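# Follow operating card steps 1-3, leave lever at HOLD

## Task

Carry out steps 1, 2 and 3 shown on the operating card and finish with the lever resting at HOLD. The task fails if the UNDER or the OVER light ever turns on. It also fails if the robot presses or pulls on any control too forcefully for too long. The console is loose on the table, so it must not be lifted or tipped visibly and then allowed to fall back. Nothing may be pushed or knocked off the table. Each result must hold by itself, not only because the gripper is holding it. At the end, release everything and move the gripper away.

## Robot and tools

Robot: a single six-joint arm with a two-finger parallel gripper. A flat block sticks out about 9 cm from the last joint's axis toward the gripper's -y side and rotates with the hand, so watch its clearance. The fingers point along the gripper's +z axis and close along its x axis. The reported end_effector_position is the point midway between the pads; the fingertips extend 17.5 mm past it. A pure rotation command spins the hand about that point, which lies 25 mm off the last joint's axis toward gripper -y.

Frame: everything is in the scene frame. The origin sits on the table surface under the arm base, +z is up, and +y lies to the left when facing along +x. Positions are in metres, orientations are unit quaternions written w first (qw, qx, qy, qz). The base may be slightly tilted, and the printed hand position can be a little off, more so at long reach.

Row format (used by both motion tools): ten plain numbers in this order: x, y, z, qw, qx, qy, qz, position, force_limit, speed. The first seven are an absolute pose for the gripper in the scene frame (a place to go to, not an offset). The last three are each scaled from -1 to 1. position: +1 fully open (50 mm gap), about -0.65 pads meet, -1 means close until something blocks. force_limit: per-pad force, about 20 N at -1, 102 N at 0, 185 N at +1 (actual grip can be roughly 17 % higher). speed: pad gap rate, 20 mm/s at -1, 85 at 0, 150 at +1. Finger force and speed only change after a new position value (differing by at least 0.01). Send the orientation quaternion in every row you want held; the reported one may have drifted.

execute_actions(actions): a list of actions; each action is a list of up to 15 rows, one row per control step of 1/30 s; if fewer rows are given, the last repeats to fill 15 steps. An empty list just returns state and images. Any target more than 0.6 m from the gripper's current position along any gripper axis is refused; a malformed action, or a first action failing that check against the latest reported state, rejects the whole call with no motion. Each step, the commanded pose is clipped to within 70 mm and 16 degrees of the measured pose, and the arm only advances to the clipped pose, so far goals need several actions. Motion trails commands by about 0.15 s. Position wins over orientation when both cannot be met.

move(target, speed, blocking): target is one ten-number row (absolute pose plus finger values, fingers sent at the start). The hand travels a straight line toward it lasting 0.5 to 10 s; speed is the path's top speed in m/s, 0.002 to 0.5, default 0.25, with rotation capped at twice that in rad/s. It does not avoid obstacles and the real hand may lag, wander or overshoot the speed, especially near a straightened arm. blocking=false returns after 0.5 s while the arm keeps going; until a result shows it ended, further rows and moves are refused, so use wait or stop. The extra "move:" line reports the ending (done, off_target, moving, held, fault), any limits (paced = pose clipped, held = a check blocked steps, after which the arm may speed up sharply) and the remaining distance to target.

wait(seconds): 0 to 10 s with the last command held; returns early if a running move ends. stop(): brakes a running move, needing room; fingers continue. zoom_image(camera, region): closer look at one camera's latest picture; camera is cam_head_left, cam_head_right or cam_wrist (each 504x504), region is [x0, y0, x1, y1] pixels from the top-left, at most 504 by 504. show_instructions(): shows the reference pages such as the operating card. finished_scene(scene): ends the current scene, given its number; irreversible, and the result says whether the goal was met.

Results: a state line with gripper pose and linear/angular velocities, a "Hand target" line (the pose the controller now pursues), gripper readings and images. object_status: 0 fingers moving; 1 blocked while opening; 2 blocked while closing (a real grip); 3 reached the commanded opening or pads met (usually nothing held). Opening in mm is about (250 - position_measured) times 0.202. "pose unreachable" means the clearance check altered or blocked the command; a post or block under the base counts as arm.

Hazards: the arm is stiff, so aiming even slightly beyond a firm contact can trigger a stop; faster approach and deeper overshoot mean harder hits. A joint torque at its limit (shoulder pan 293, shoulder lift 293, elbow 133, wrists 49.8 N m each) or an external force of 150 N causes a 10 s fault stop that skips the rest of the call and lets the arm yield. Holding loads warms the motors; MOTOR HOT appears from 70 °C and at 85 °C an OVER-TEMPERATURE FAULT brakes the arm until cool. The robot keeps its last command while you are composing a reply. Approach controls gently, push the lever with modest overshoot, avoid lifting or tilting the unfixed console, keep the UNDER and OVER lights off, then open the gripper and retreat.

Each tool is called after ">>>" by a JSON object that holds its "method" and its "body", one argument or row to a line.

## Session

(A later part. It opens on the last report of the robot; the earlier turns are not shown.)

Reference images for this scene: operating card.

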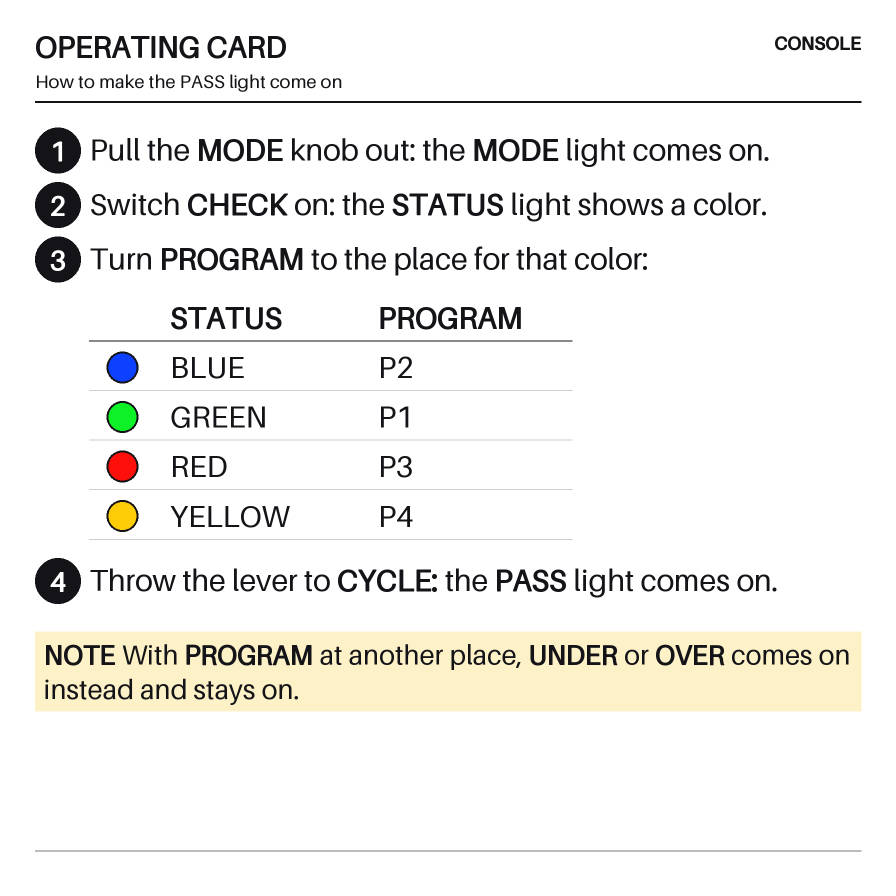

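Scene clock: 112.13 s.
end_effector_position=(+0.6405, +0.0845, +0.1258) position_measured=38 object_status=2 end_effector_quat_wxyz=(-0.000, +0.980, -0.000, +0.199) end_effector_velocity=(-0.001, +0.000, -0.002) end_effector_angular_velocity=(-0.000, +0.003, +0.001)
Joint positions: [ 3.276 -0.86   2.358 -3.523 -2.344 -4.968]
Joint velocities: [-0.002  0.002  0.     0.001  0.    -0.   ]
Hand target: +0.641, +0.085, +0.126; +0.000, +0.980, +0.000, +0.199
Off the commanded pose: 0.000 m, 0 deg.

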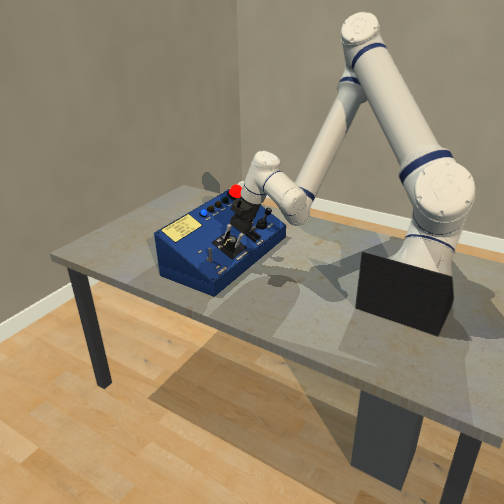

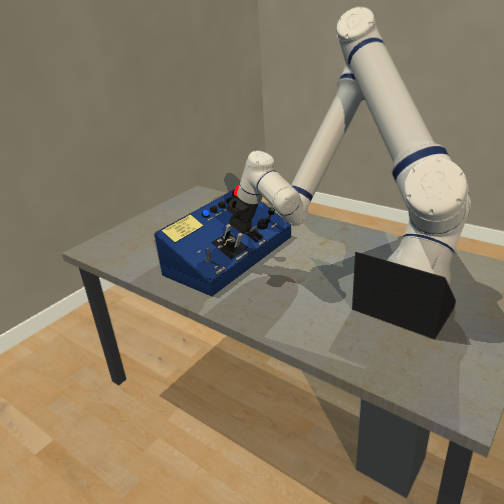

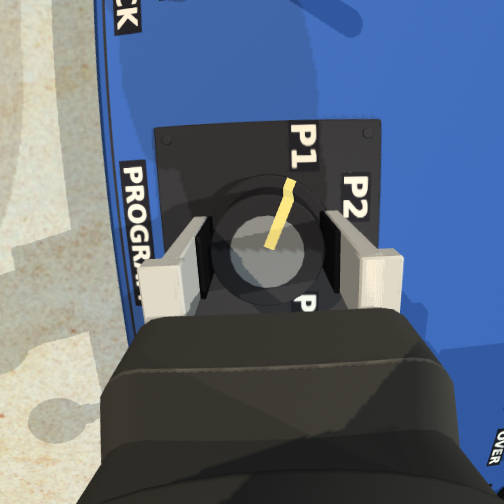

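>>> {"method": "move", "body": {
  "target": [0.6405, 0.0845, 0.1258, -0.12815, 0.75066, -0.62988, 0.15273, -1, -0.5, -0.3],
  "speed": 0.15
}}

Scene clock: 121.90 s.
end_effector_position=(+0.6405, +0.0844, +0.1258) position_measured=38 object_status=2 end_effector_quat_wxyz=(-0.128, +0.751, -0.629, +0.153) end_effector_velocity=(-0.000, +0.000, -0.001) end_effector_angular_velocity=(+0.006, +0.004, -0.013)
Joint positions: [ 3.294 -0.817  2.384 -3.576 -2.351 -3.55 ]
Joint velocities: [-0.     0.001 -0.001  0.005 -0.     0.018]
Hand target: +0.640, +0.084, +0.126; -0.128, +0.751, -0.630, +0.153
Off the commanded pose: 0.000 m, 0 deg.
move: done

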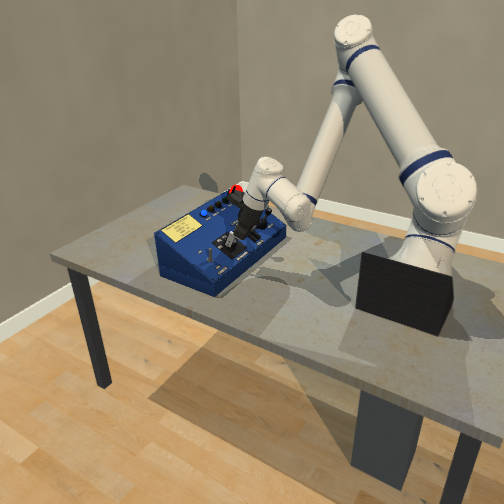

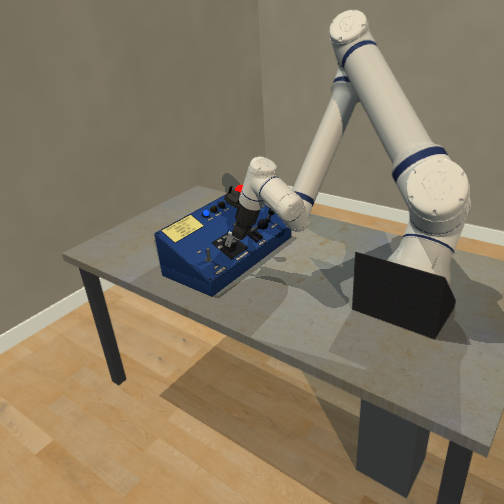

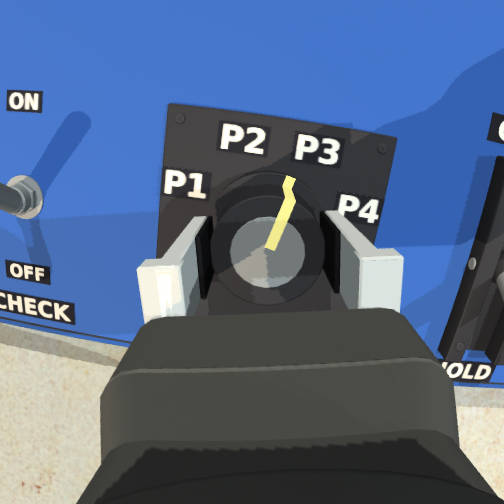

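>>> {"method": "move", "body": {
  "target": [0.6405, 0.0845, 0.1258, -0.13724, 0.71080, -0.67453, 0.14462, -1, -0.5, -0.3],
  "speed": 0.06
}}

Scene clock: 128.80 s.
end_effector_position=(+0.6405, +0.0845, +0.1258) position_measured=38 object_status=2 end_effector_quat_wxyz=(-0.137, +0.711, -0.674, +0.145) end_effector_velocity=(-0.000, +0.001, -0.001) end_effector_angular_velocity=(+0.004, +0.002, -0.009)
Joint positions: [ 3.298 -0.812  2.382 -3.576 -2.353 -3.423]
Joint velocities: [ 0.     0.001 -0.     0.002 -0.     0.013]
Hand target: +0.640, +0.084, +0.126; -0.137, +0.711, -0.675, +0.145
Off the commanded pose: 0.000 m, 0 deg.
move: done

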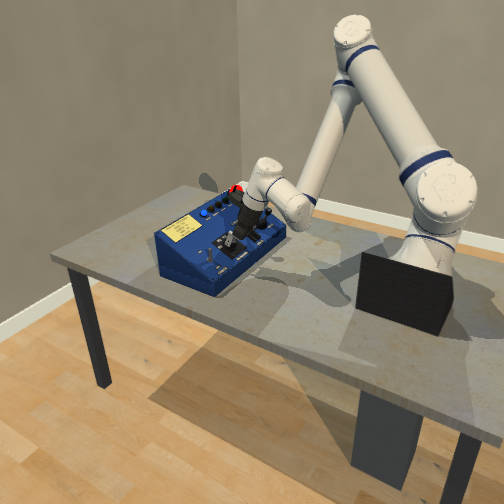

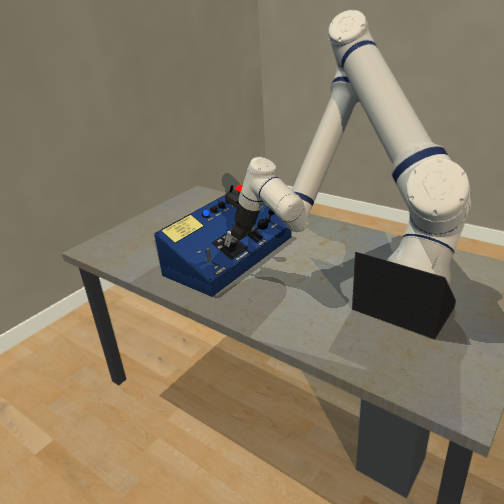

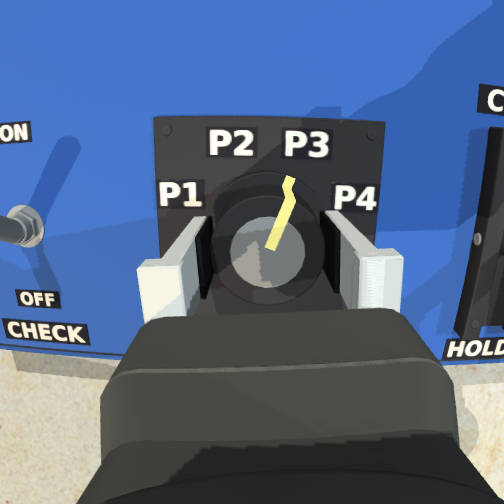

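The pointer is on P3. I'll release the knob, back off along the panel normal, and move clear.

>>> {"method": "execute_actions", "body": {
  "actions": [
    [[0.6405, 0.0845, 0.1258, -0.13724, 0.71080, -0.67453, 0.14462, 1, -0.5, 0.5]]
  ]
}}

>>> {"method": "move", "body": {
  "target": [0.60, 0.0845, 0.222, -0.13724, 0.71080, -0.67453, 0.14462, 1, -0.5, 0.5],
  "speed": 0.15
}}

>>> {"method": "move", "body": {
  "target": [0.42, 0.05, 0.35, -0.13724, 0.71080, -0.67453, 0.14462, 1, -0.5, 0.5],
  "speed": 0.3
}}

>>> {"method": "zoom_image", "body": {
  "camera": "cam_head_left",
  "region": [140, 170, 300, 310]
}}

Scene clock: 136.70 s.
end_effector_position=(+0.6405, +0.0846, +0.1257) position_measured=3 object_status=3 end_effector_quat_wxyz=(-0.137, +0.711, -0.674, +0.145) end_effector_velocity=(+0.000, -0.001, +0.001) end_effector_angular_velocity=(+0.000, -0.001, -0.001)
Joint positions: [ 3.298 -0.812  2.382 -3.575 -2.353 -3.421]
Joint velocities: [ 0.    -0.001 -0.    -0.    -0.    -0.   ]
Hand target: +0.641, +0.085, +0.126; -0.137, +0.711, -0.675, +0.145
Off the commanded pose: 0.000 m, 0 deg.

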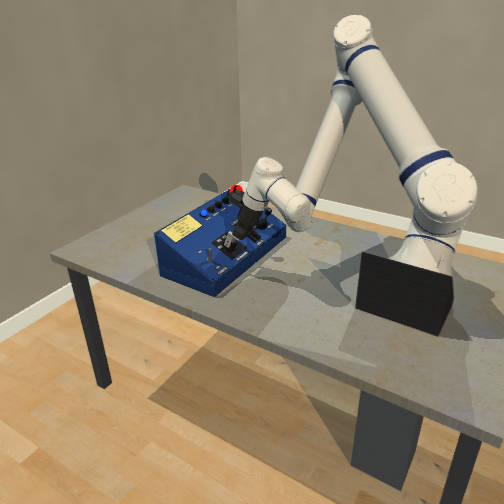

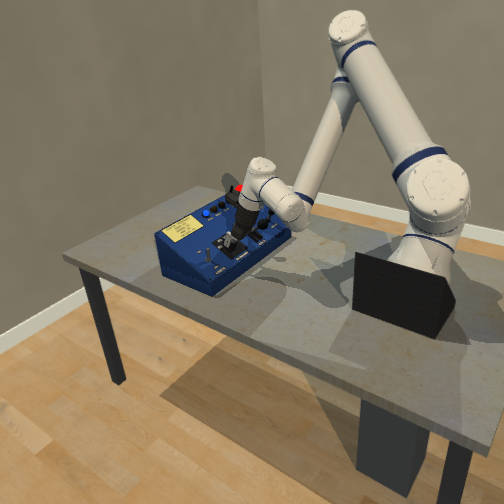

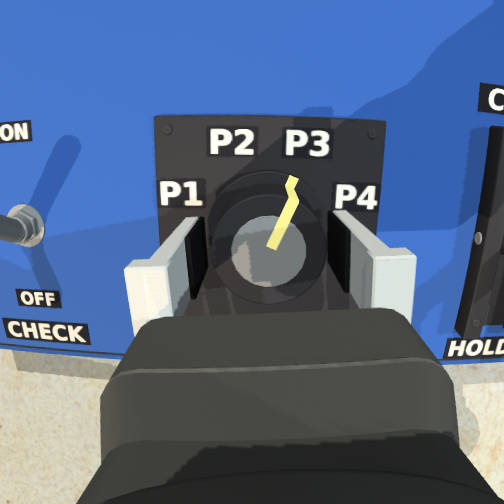

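Scene clock: 137.93 s.
end_effector_position=(+0.6000, +0.0847, +0.2214) position_measured=3 object_status=3 end_effector_quat_wxyz=(-0.137, +0.711, -0.674, +0.145) end_effector_velocity=(-0.001, -0.000, +0.002) end_effector_angular_velocity=(-0.000, +0.003, -0.000)
Joint positions: [ 3.44  -1.01   2.422 -3.278 -2.404 -3.23 ]
Joint velocities: [ 0.003 -0.007 -0.     0.015 -0.002  0.008]
Hand target: +0.600, +0.085, +0.222; -0.137, +0.711, -0.675, +0.145
Off the commanded pose: 0.001 m, 0 deg.
move: done

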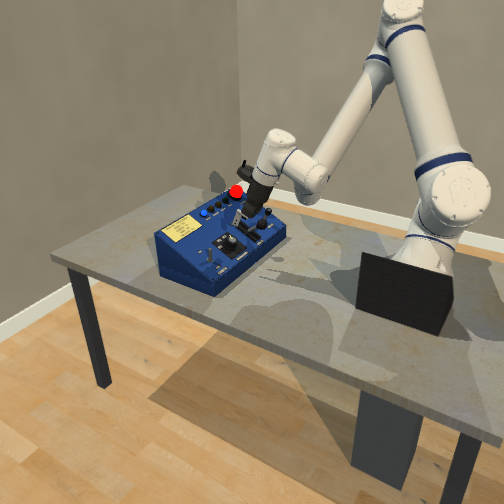

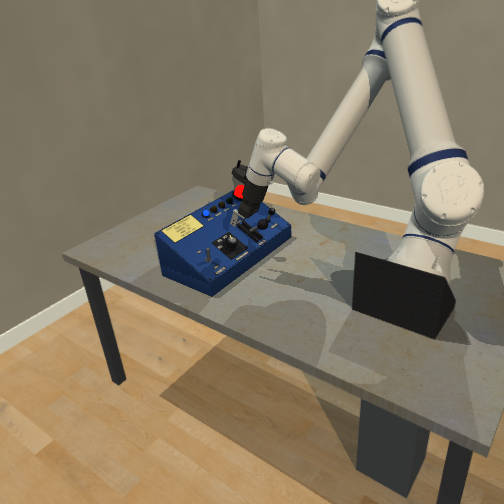

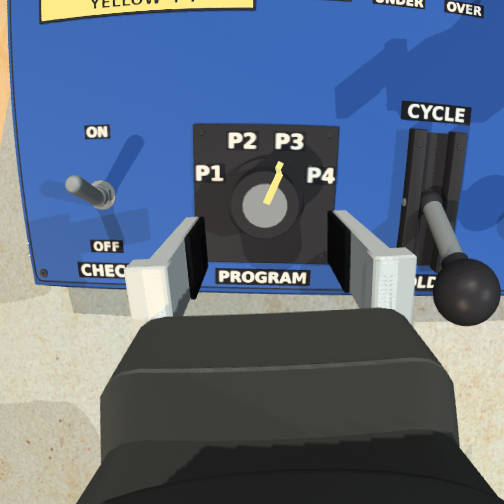

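Scene clock: 139.37 s.
end_effector_position=(+0.4205, +0.0506, +0.3493) position_measured=3 object_status=3 end_effector_quat_wxyz=(-0.138, +0.711, -0.674, +0.145) end_effector_velocity=(-0.002, -0.000, +0.002) end_effector_angular_velocity=(-0.001, +0.005, -0.001)
Joint positions: [ 3.716 -1.481  2.563 -2.634 -2.443 -2.813]
Joint velocities: [ 0.004 -0.006 -0.004  0.023  0.001  0.013]
Hand target: +0.420, +0.051, +0.350; -0.138, +0.711, -0.674, +0.145
Off the commanded pose: 0.001 m, 0 deg.
move: done

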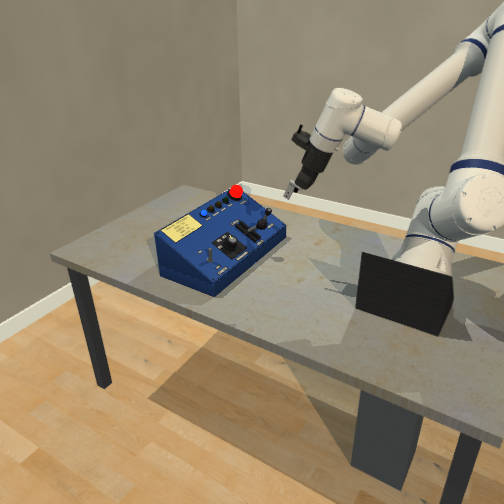

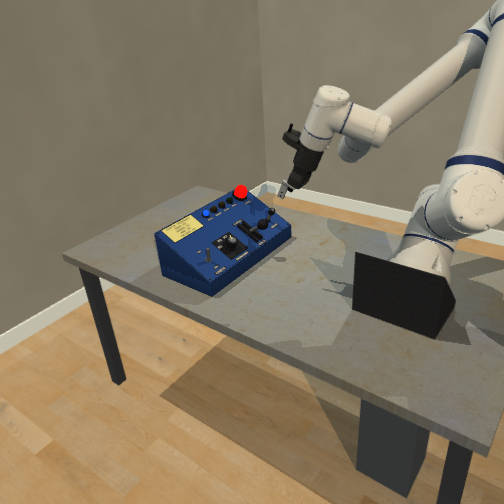

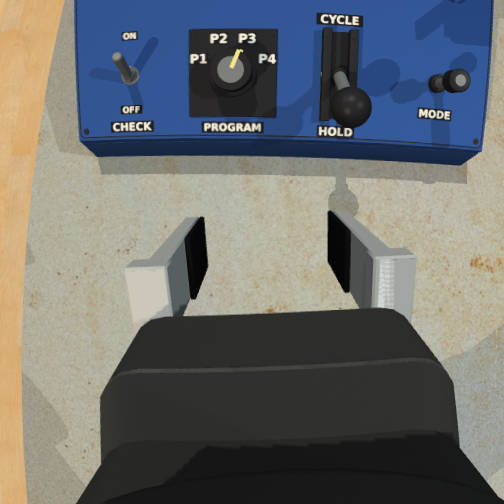

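Region (140, 170, 300, 310) of cam_head_left's 504x504 image, scaled by 3.150, with more detail than that image has; it fills the top 441 rows of this view, and the rest is white.

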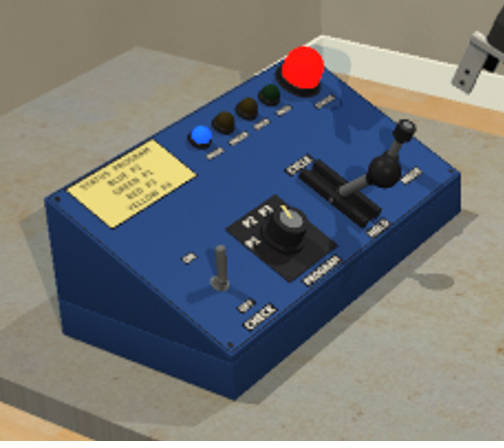

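Scene 2 is complete. MODE is lit, CHECK is on, STATUS shows red, PROGRAM is at P3 as this scene's card says, and the lever is at HOLD.

>>> {"method": "finished_scene", "body": {
  "scene": 2
}}

The scene is finished: the task was done.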